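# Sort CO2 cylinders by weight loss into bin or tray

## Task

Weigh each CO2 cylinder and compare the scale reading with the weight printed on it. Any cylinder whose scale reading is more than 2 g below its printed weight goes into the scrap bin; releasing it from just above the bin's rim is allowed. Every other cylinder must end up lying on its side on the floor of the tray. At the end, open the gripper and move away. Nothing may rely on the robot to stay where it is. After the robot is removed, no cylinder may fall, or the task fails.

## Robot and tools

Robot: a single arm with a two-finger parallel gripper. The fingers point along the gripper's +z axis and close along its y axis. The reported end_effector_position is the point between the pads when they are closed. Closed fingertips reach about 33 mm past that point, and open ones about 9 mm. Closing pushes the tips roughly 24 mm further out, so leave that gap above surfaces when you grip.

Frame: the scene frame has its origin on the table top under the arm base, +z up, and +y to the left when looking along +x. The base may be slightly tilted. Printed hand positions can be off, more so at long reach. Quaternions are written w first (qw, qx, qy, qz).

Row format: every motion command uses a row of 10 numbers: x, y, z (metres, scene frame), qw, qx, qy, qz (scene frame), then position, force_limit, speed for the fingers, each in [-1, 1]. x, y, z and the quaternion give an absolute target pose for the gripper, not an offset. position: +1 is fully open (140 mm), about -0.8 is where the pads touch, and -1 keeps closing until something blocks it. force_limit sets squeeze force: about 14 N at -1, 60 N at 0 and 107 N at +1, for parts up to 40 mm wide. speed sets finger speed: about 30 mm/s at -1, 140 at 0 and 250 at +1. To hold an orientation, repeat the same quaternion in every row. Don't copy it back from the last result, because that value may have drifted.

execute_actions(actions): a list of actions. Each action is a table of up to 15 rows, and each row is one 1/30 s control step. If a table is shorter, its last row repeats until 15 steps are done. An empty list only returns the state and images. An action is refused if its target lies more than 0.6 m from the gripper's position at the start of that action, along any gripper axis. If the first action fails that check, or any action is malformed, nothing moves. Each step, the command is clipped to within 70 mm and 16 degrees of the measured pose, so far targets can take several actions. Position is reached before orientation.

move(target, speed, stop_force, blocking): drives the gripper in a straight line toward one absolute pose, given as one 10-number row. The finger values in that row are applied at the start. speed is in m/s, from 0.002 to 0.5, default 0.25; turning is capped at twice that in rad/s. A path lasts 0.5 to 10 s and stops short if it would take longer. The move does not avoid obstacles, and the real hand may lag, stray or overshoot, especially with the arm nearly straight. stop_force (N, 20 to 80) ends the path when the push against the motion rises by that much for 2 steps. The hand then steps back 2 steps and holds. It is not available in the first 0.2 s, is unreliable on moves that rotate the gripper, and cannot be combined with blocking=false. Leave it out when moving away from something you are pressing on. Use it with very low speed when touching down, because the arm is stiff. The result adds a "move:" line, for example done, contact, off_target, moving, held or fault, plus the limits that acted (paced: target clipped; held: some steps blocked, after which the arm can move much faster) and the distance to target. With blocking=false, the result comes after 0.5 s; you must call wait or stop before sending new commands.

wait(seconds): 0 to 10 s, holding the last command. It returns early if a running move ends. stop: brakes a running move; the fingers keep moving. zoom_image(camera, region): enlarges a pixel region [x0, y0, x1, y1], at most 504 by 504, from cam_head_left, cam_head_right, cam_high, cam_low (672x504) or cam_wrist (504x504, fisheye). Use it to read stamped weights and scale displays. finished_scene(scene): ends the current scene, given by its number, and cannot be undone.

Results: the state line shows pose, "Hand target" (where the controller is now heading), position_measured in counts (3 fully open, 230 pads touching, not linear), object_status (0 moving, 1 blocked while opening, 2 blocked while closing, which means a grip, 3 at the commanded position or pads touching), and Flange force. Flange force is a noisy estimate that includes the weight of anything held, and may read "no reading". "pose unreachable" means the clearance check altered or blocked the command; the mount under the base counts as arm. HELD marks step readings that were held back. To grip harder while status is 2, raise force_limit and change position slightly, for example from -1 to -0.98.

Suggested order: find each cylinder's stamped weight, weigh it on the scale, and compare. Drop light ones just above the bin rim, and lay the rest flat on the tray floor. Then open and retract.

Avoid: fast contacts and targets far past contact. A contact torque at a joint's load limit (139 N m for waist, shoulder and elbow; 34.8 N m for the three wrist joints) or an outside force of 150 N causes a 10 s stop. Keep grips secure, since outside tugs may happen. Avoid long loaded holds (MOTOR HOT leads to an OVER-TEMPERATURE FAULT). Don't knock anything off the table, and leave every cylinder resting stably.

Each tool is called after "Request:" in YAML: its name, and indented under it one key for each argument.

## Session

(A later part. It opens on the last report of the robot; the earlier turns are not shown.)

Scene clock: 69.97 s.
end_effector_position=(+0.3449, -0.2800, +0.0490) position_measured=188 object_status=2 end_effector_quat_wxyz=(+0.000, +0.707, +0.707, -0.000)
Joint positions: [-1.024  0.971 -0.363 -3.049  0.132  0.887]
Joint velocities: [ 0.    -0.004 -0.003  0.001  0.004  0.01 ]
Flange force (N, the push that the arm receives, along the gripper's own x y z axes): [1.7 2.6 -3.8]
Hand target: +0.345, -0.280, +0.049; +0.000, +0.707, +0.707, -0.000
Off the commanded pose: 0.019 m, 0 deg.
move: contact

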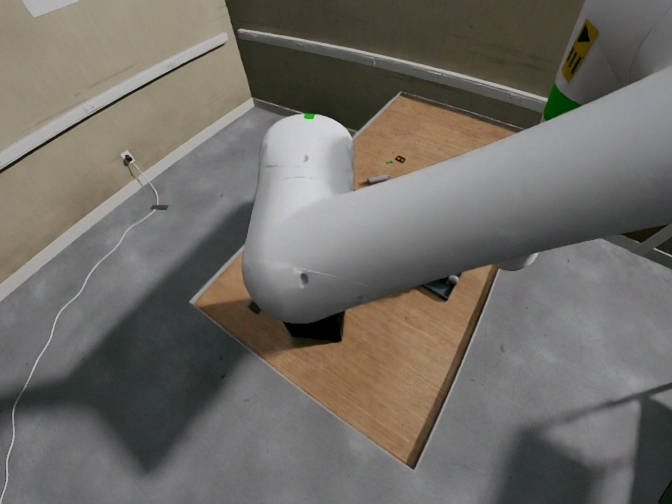

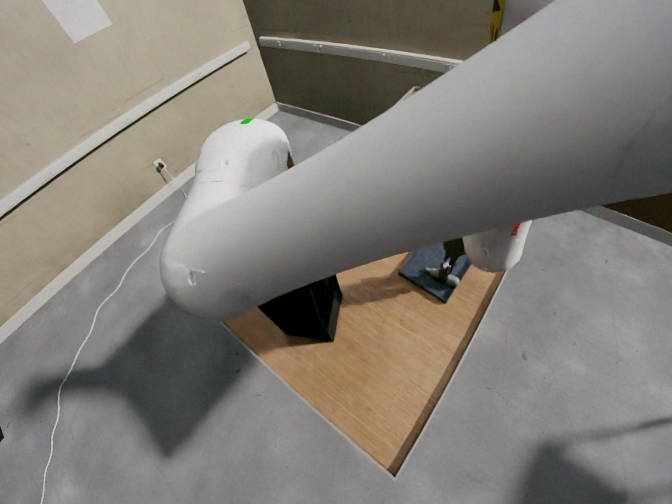

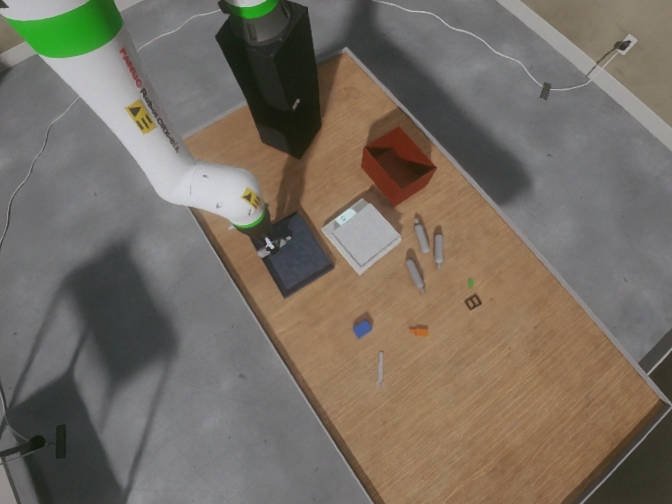

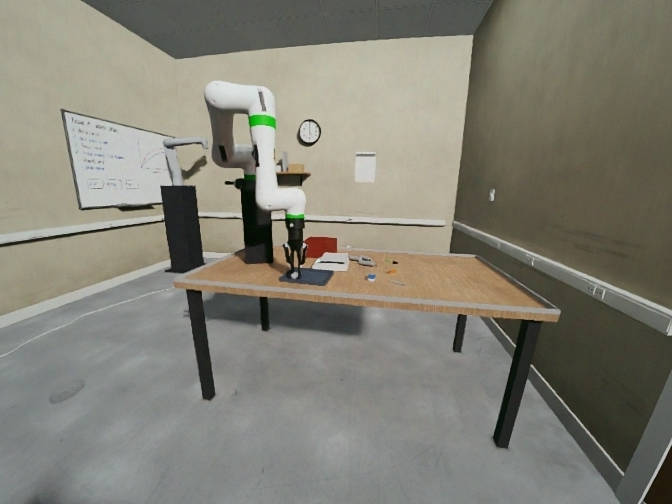

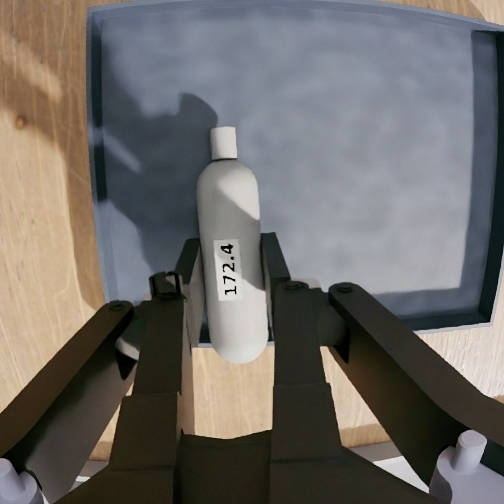

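Request:
move:
  target: [0.33,-0.242,0.058,0,0.707,0.707,0,-1,-0.3,0]
  speed: 0.06

Request:
move:
  target: [0.33,-0.242,0.03,0,0.707,0.707,0,-1,-0.3,0]
  speed: 0.01
  stop_force: 20

Scene clock: 73.90 s.
end_effector_position=(+0.3299, -0.2420, +0.0581) position_measured=188 object_status=2 end_effector_quat_wxyz=(-0.000, +0.707, +0.707, +0.000)
Joint positions: [-0.998  0.94  -0.441 -2.97   0.086  0.782]
Joint velocities: [ 0.003  0.     0.006  0.016  0.006 -0.017]
Flange force (N, the push that the arm receives, along the gripper's own x y z axes): [2.5 -4.8 -5.4]
Hand target: +0.330, -0.242, +0.058; -0.000, +0.707, +0.707, +0.000
Off the commanded pose: 0.000 m, 0 deg.
move: done

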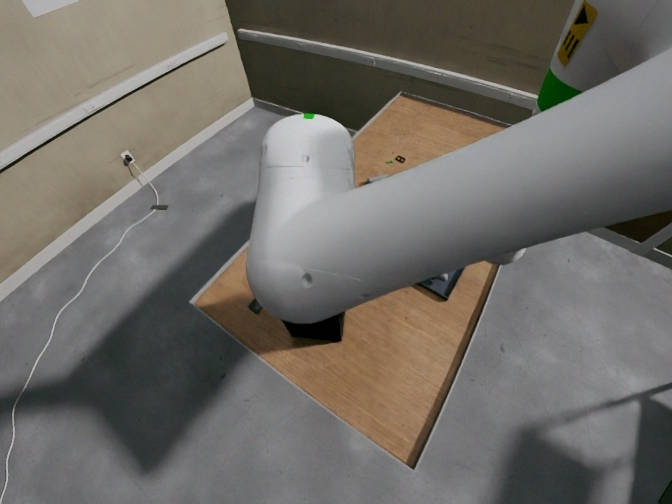

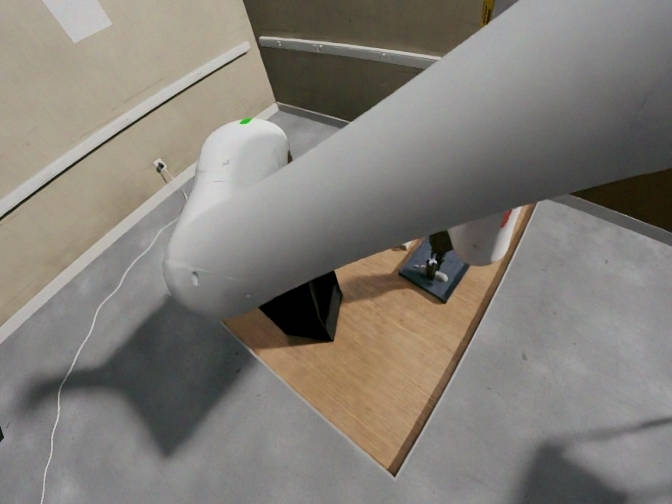

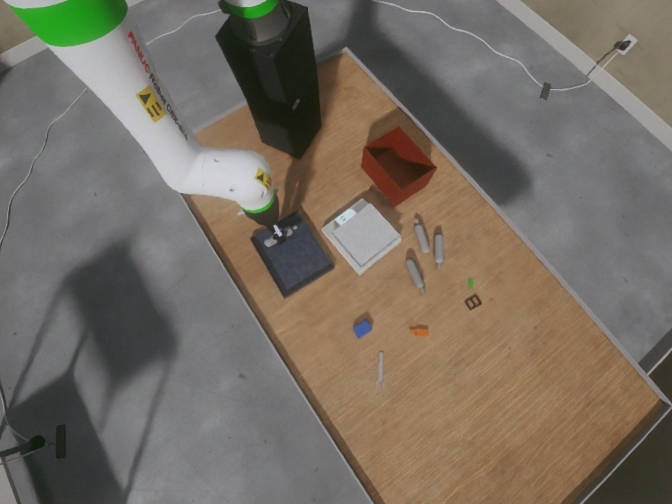

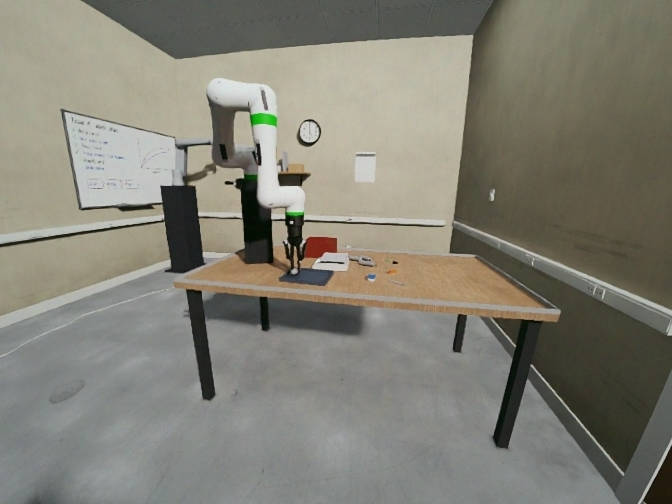

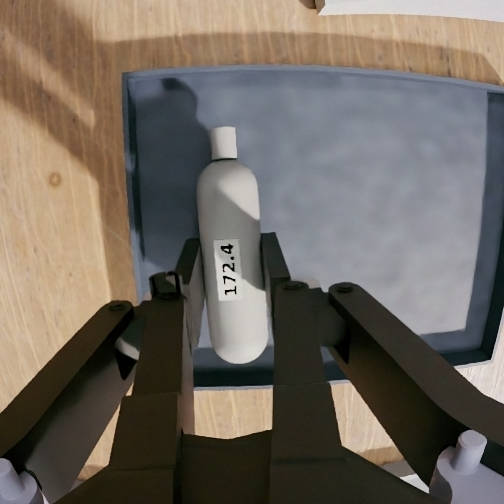

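Scene clock: 75.80 s.
end_effector_position=(+0.3299, -0.2419, +0.0424) position_measured=188 object_status=2 end_effector_quat_wxyz=(-0.000, +0.707, +0.707, +0.000)
Joint positions: [-0.997  0.982 -0.41  -2.943  0.075  0.753]
Joint velocities: [ 0.    -0.002 -0.003 -0.007  0.001  0.005]
Flange force (N, the push that the arm receives, along the gripper's own x y z axes): [2.6 -1.6 -8.1]
Hand target: +0.330, -0.242, +0.043; -0.000, +0.707, +0.707, +0.000
Off the commanded pose: 0.012 m, 0 deg.
move: contact

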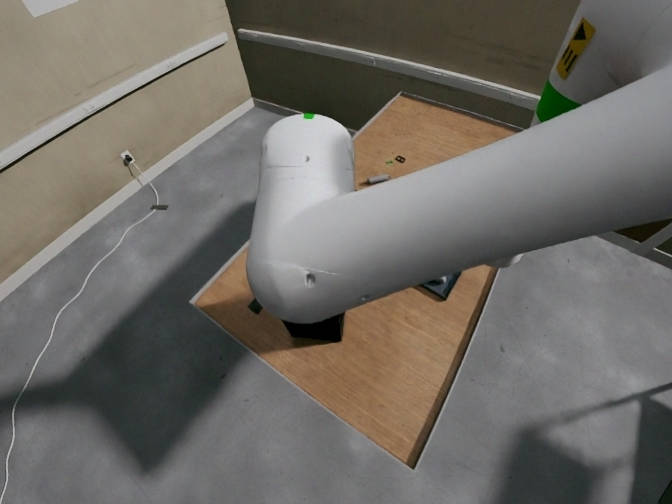

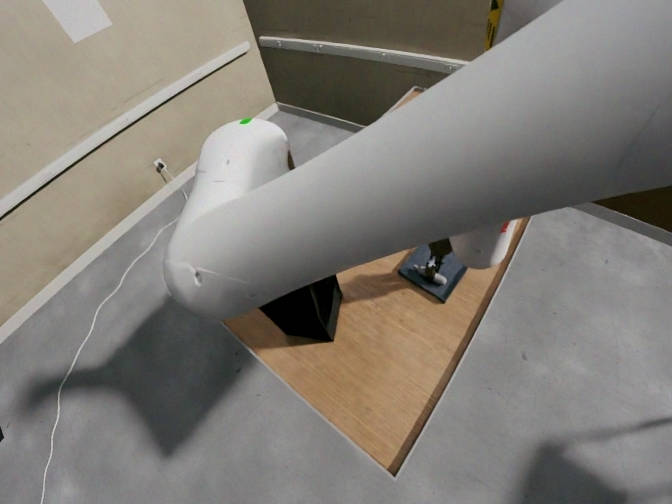

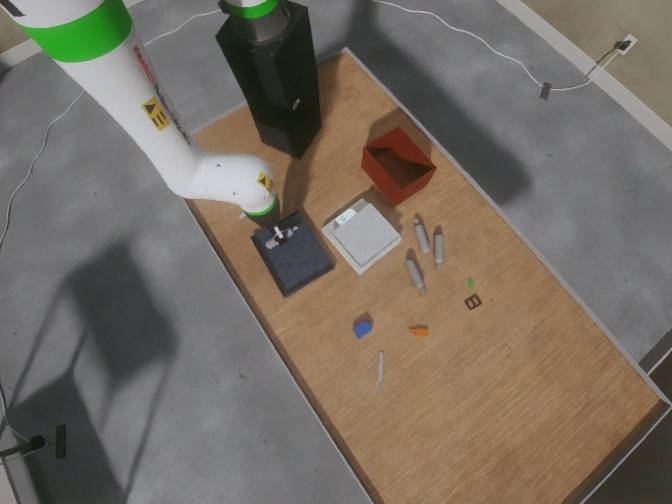

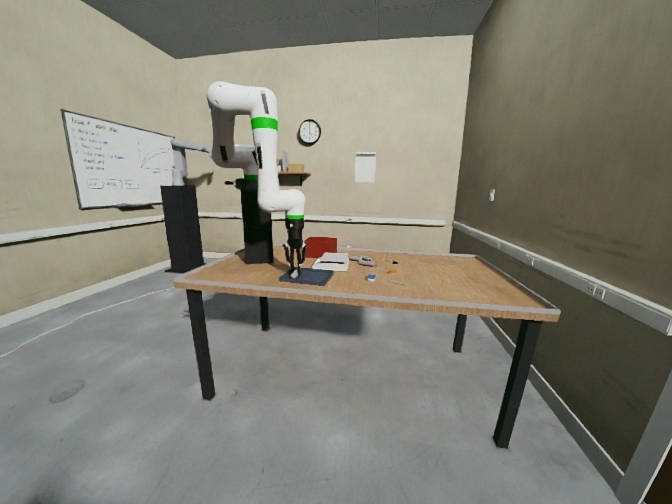

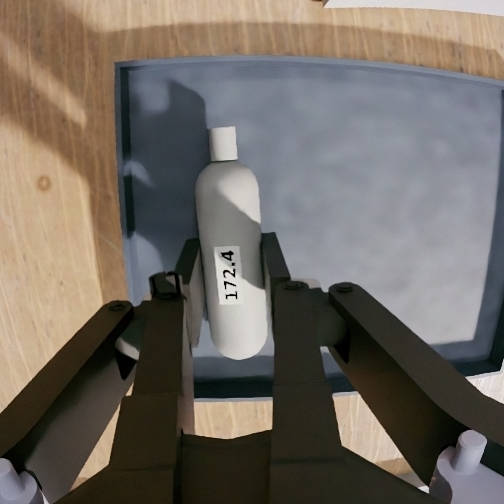

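Request:
move:
  target: [0.33,-0.242,0.044,0,0.707,0.707,0,-0.3,-0.3,0]

Request:
move:
  target: [0.34,-0.242,0.13,0,0.707,0.707,0,-0.3,-0.3,0]

Request:
move:
  target: [0.68,0.045,0.12,0,0.105,0.995,0,0,-0.3,0]
  speed: 0.4

Request:
move:
  target: [0.68,0.045,0.065,0,0.105,0.995,0,0,-0.3,0]

Scene clock: 81.10 s.
end_effector_position=(+0.3300, -0.2420, +0.0440) position_measured=167 object_status=3 end_effector_quat_wxyz=(-0.000, +0.707, +0.707, -0.000)
Joint positions: [-0.997  0.978 -0.412 -2.944  0.077  0.755]
Joint velocities: [ 0.    -0.    -0.     0.001  0.001 -0.   ]
Flange force (N, the push that the arm receives, along the gripper's own x y z axes): [3.5 1.7 -6.3]
Hand target: +0.330, -0.242, +0.044; -0.000, +0.707, +0.707, -0.000
Off the commanded pose: 0.000 m, 0 deg.
move: done

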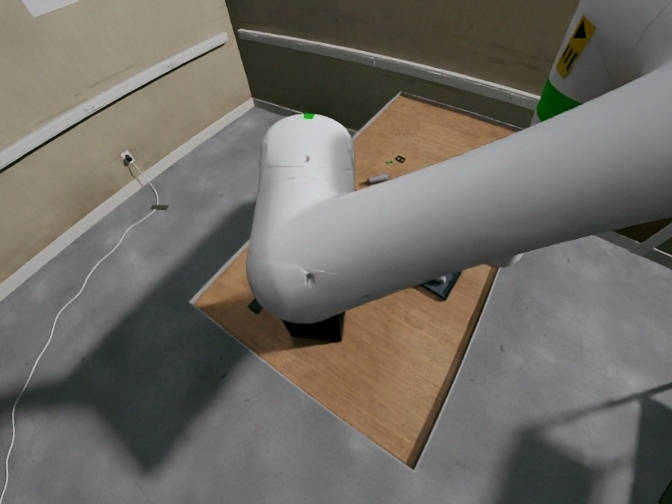

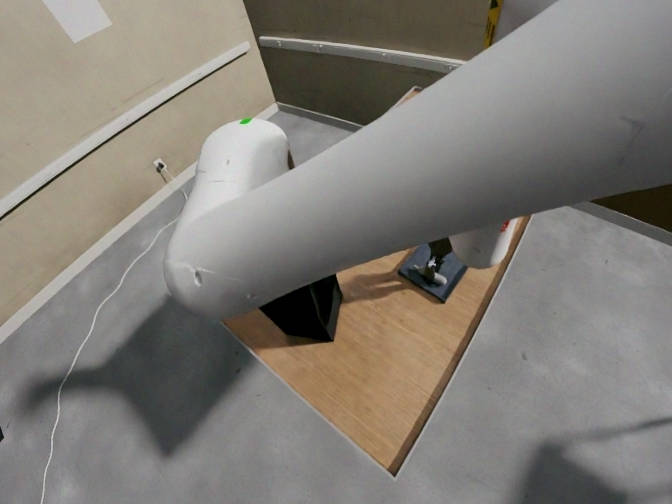

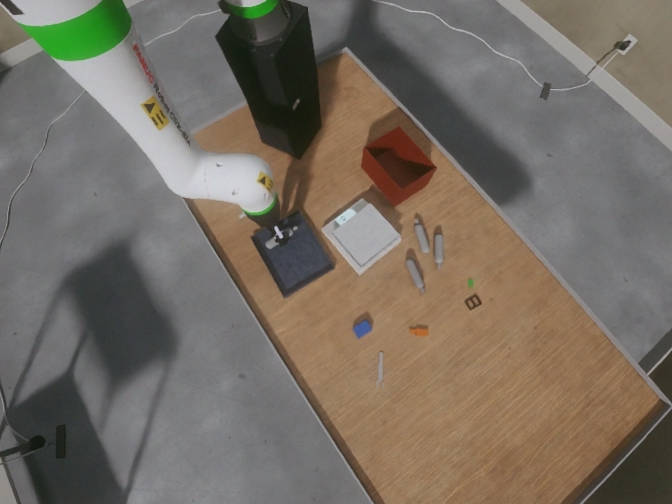

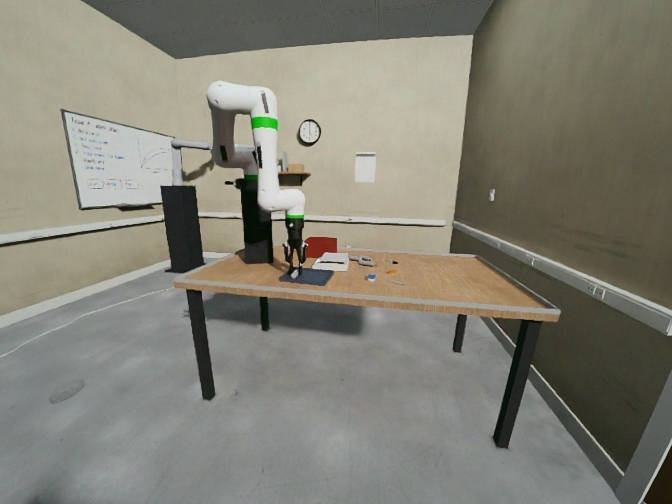

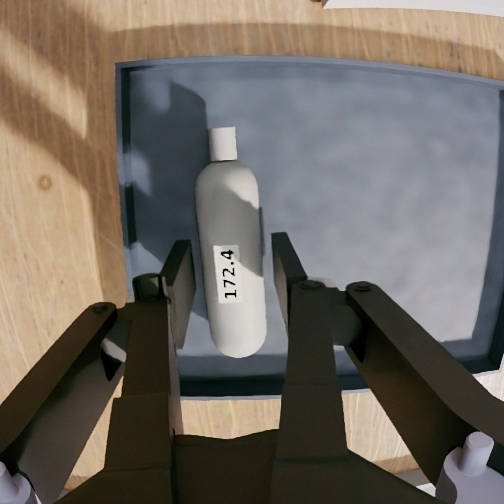

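Scene clock: 81.97 s.
end_effector_position=(+0.3400, -0.2421, +0.1299) position_measured=167 object_status=3 end_effector_quat_wxyz=(-0.000, +0.707, +0.707, -0.000)
Joint positions: [-0.978  0.743 -0.532 -3.052  0.192  0.845]
Joint velocities: [-0.001 -0.    -0.001 -0.003 -0.001  0.003]
Flange force (N, the push that the arm receives, along the gripper's own x y z axes): [2.0 1.1 -1.6]
Hand target: +0.340, -0.242, +0.130; +0.000, +0.707, +0.707, -0.000
Off the commanded pose: 0.000 m, 0 deg.
move: done

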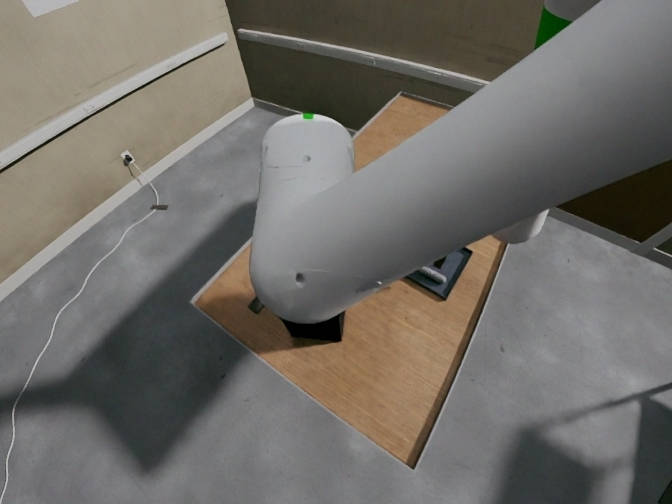

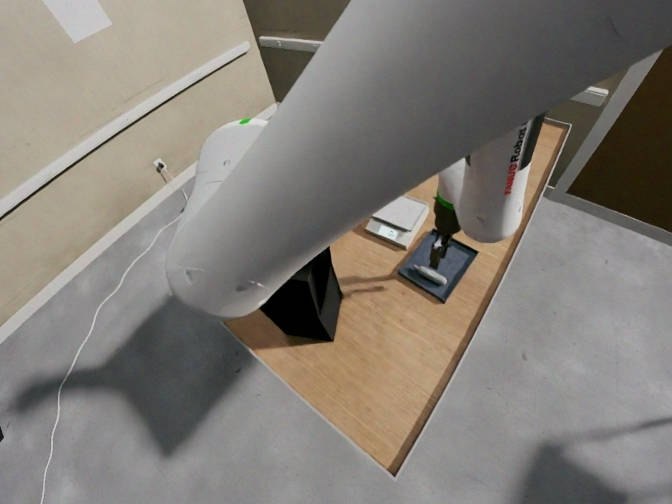

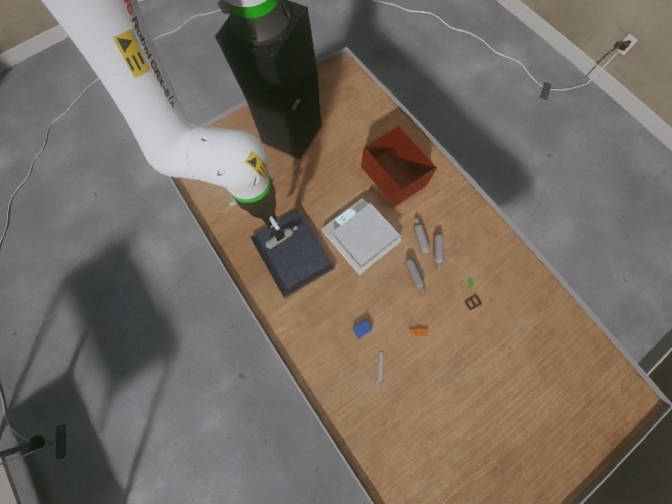

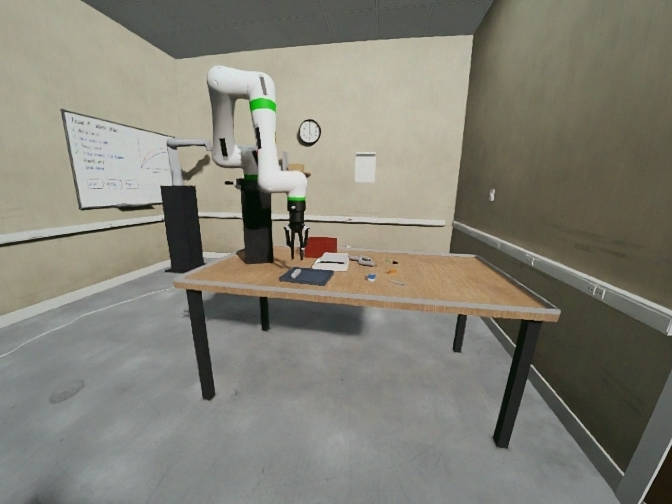

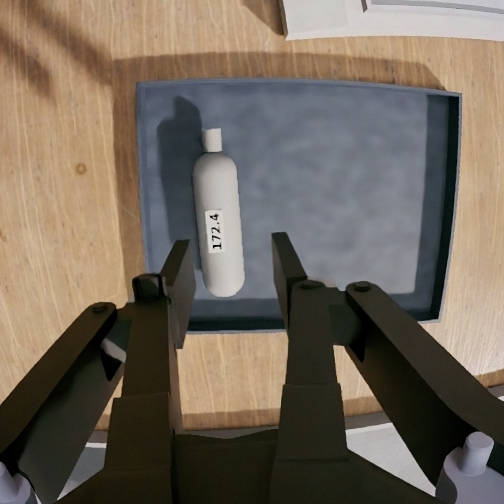

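Scene clock: 84.17 s.
end_effector_position=(+0.6792, +0.0448, +0.1193) position_measured=129 object_status=3 end_effector_quat_wxyz=(-0.000, +0.105, +0.995, -0.000)
Joint positions: [-0.165  1.123  0.355 -3.011  0.748  1.387]
Joint velocities: [ 0.001  0.001  0.003  0.     0.003 -0.001]
Flange force (N, the push that the arm receives, along the gripper's own x y z axes): [7.7 -1.1 -6.2]
Hand target: +0.679, +0.045, +0.119; -0.000, +0.105, +0.995, -0.000
Off the commanded pose: 0.001 m, 0 deg.
move: done

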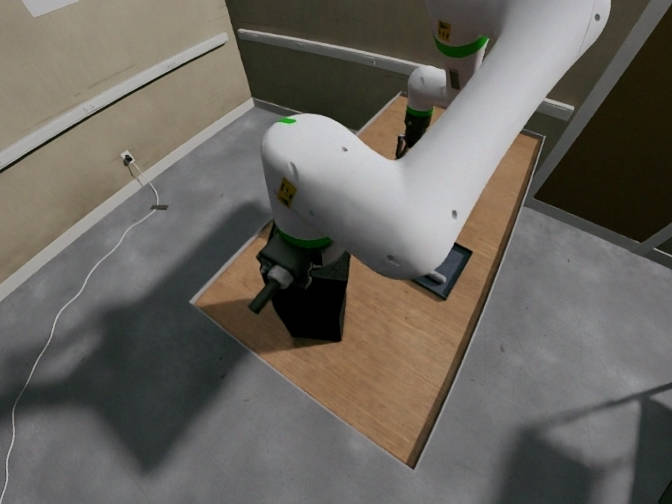

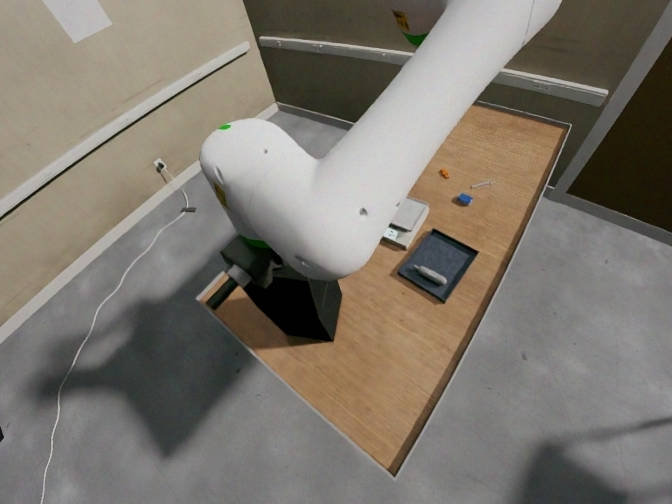

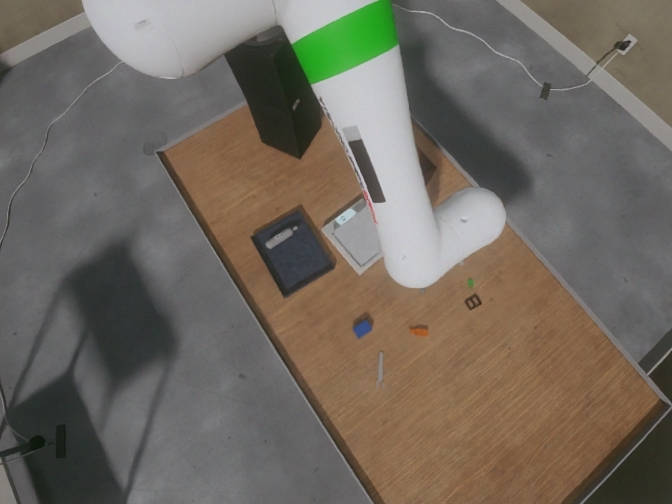

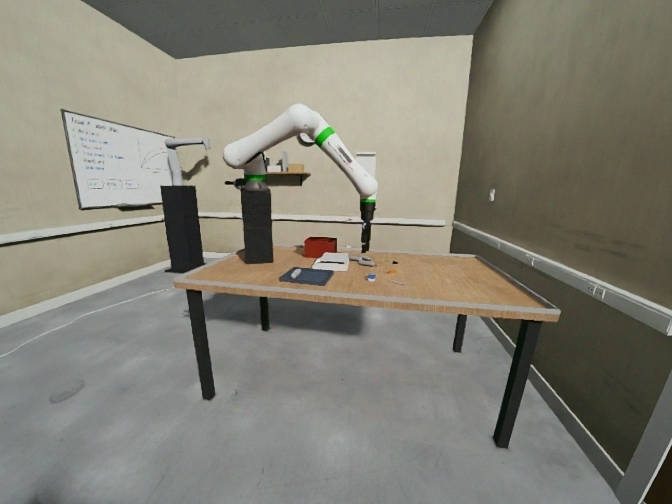

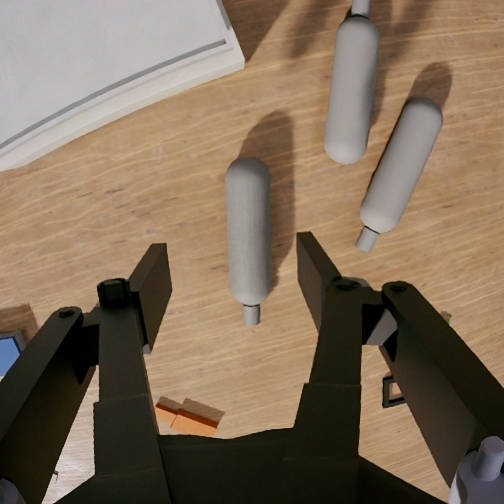

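Scene clock: 84.93 s.
end_effector_position=(+0.6799, +0.0450, +0.0651) position_measured=129 object_status=3 end_effector_quat_wxyz=(+0.000, +0.105, +0.994, -0.000)
Joint positions: [-0.172  1.232  0.42  -3.006  0.703  1.386]
Joint velocities: [-0.     0.002  0.001  0.     0.001 -0.   ]
Flange force (N, the push that the arm receives, along the gripper's own x y z axes): [6.7 -1.6 -9.3]
Hand target: +0.680, +0.045, +0.065; +0.000, +0.105, +0.994, -0.000
Off the commanded pose: 0.000 m, 0 deg.
move: done

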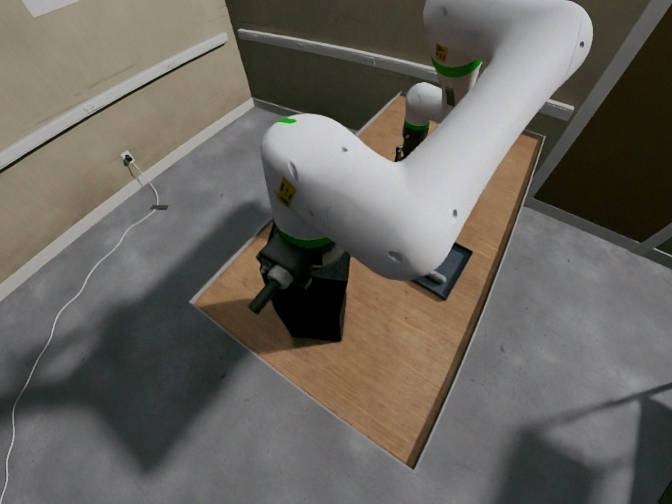

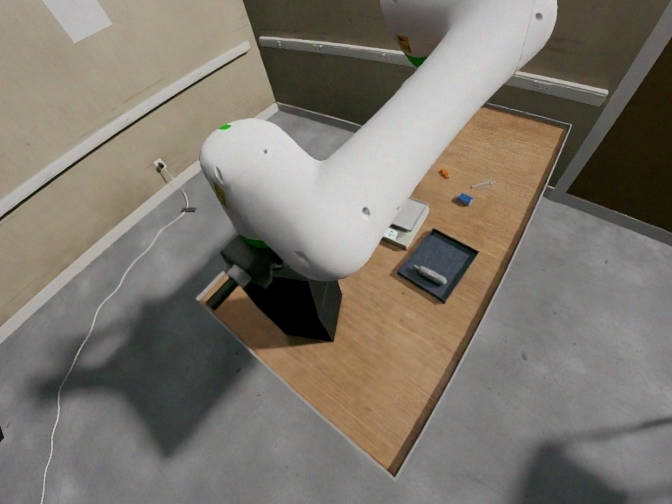

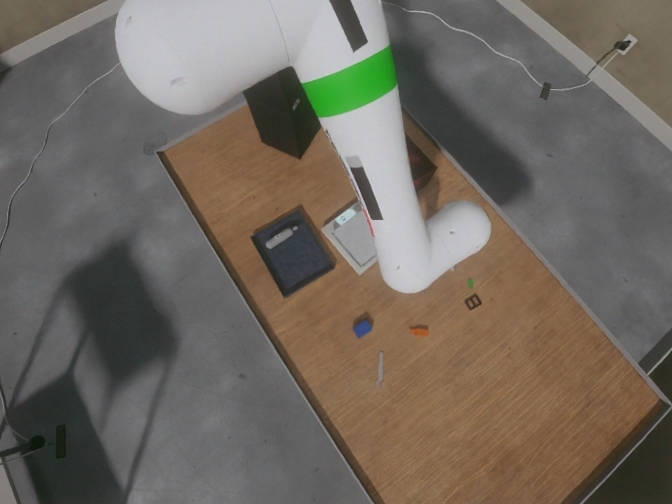

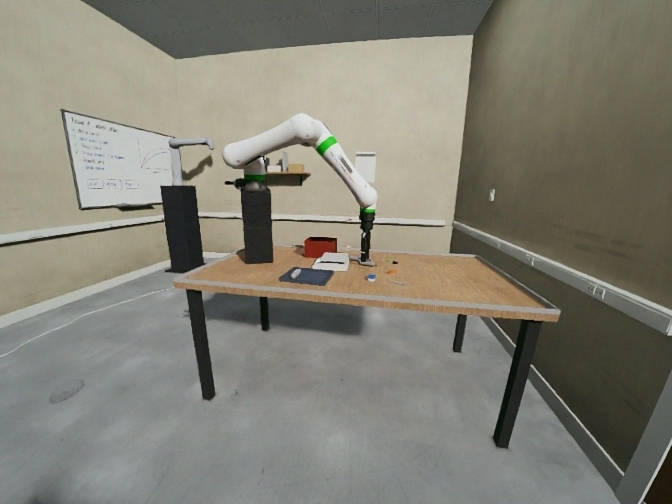

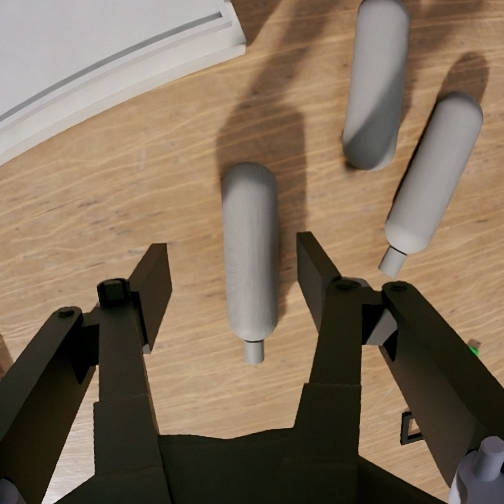

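Request:
move:
  target: [0.674,0.051,0.042,0,0.105,0.995,0,0,-0.3,0]
  speed: 0.06

Request:
move:
  target: [0.663,-0.002,0.042,0,0.105,0.995,0,0,-0.3,0]
  speed: 0.04

Scene clock: 88.37 s.
end_effector_position=(+0.6740, +0.0510, +0.0421) position_measured=129 object_status=3 end_effector_quat_wxyz=(+0.000, +0.105, +0.994, -0.000)
Joint positions: [-0.167  1.271  0.431 -3.001  0.676  1.375]
Joint velocities: [0.    0.002 0.    0.    0.    0.   ]
Flange force (N, the push that the arm receives, along the gripper's own x y z axes): [6.0 -0.8 -5.3]
Hand target: +0.674, +0.051, +0.042; -0.000, +0.105, +0.994, -0.000
Off the commanded pose: 0.000 m, 0 deg.
move: done

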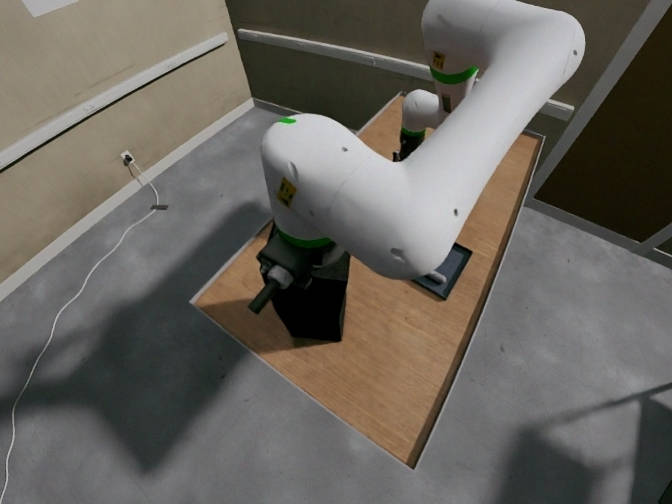

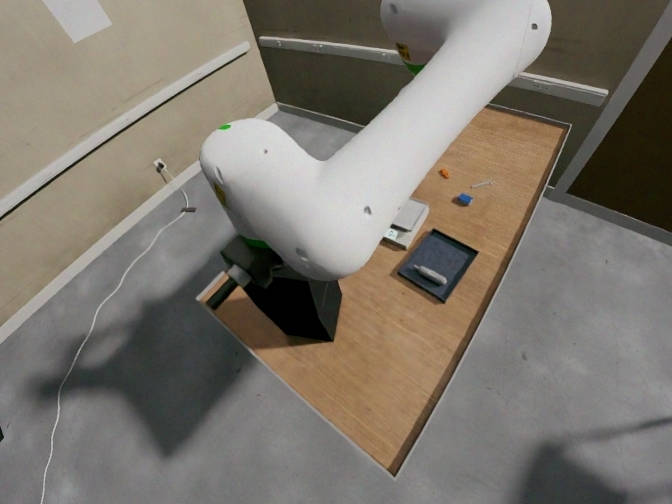

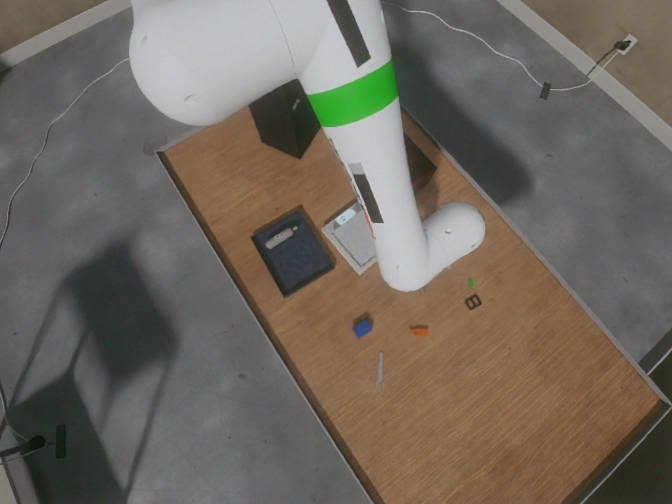

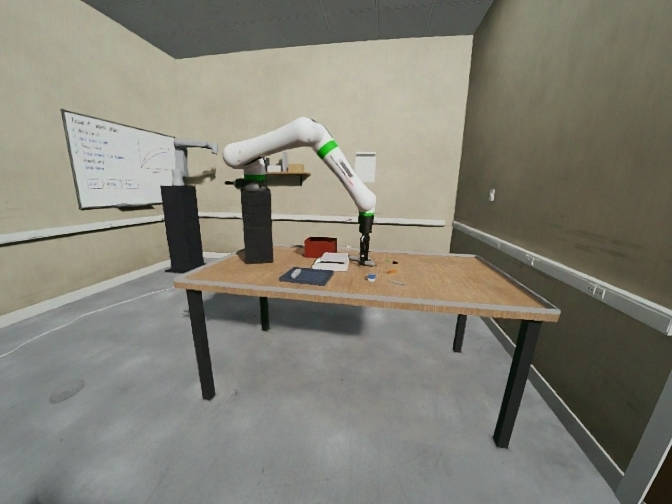

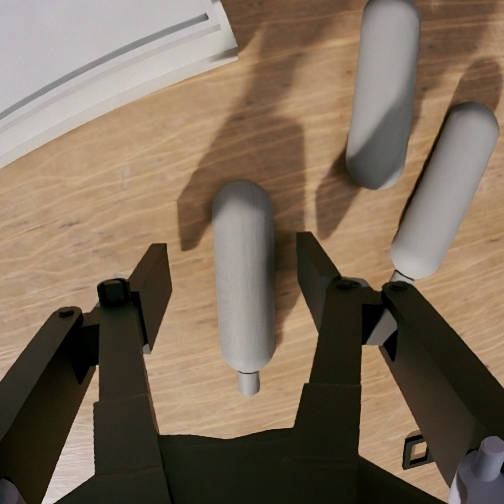

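Scene clock: 90.00 s.
end_effector_position=(+0.6631, -0.0019, +0.0420) position_measured=129 object_status=3 end_effector_quat_wxyz=(+0.000, +0.105, +0.994, +0.000)
Joint positions: [-0.249  1.241  0.374 -3.003  0.641  1.456]
Joint velocities: [-0.001 -0.001 -0.    -0.    -0.002  0.001]
Flange force (N, the push that the arm receives, along the gripper's own x y z axes): [6.7 0.3 -6.8]
Hand target: +0.663, -0.002, +0.042; +0.000, +0.105, +0.994, +0.000
Off the commanded pose: 0.000 m, 0 deg.
move: done

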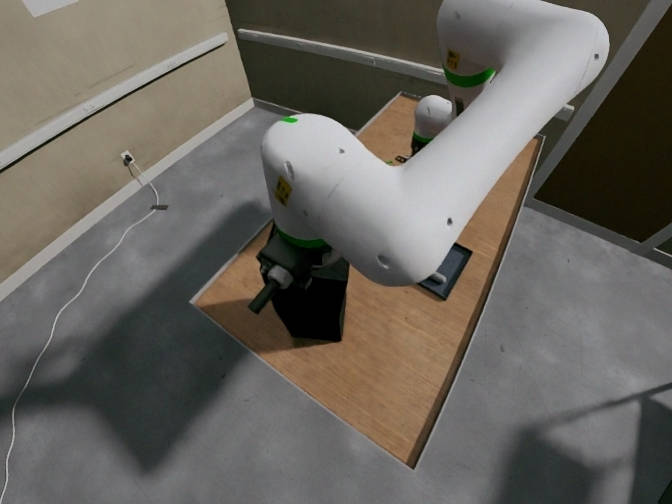

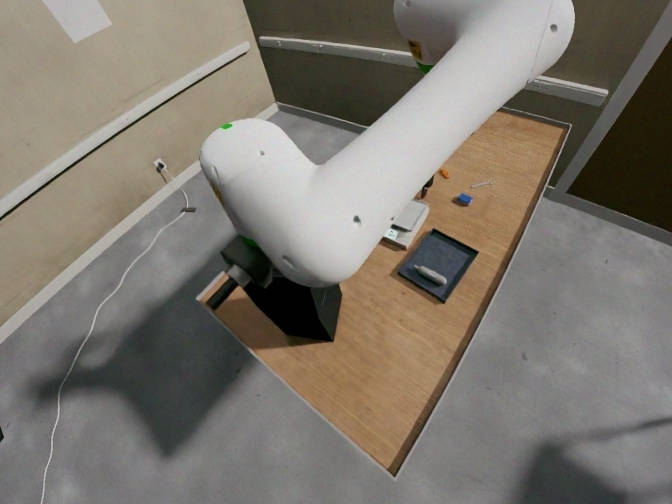

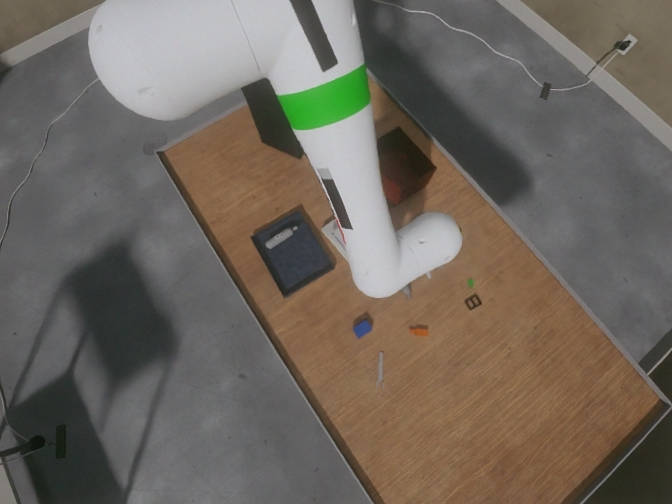

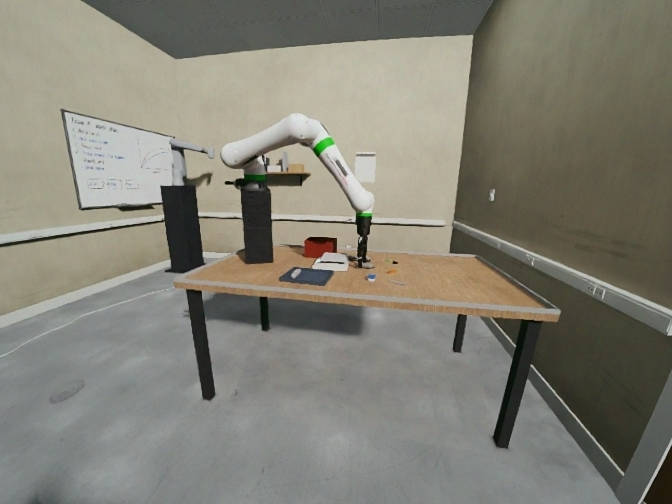

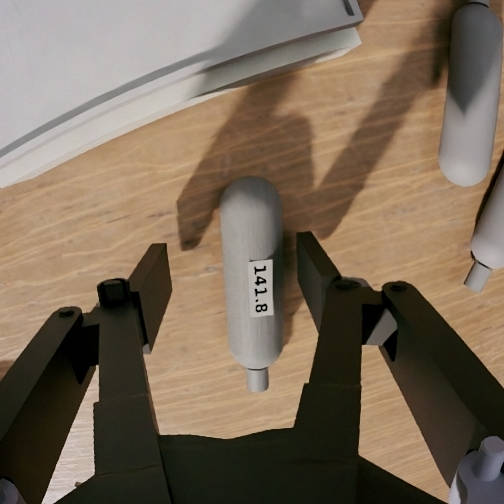

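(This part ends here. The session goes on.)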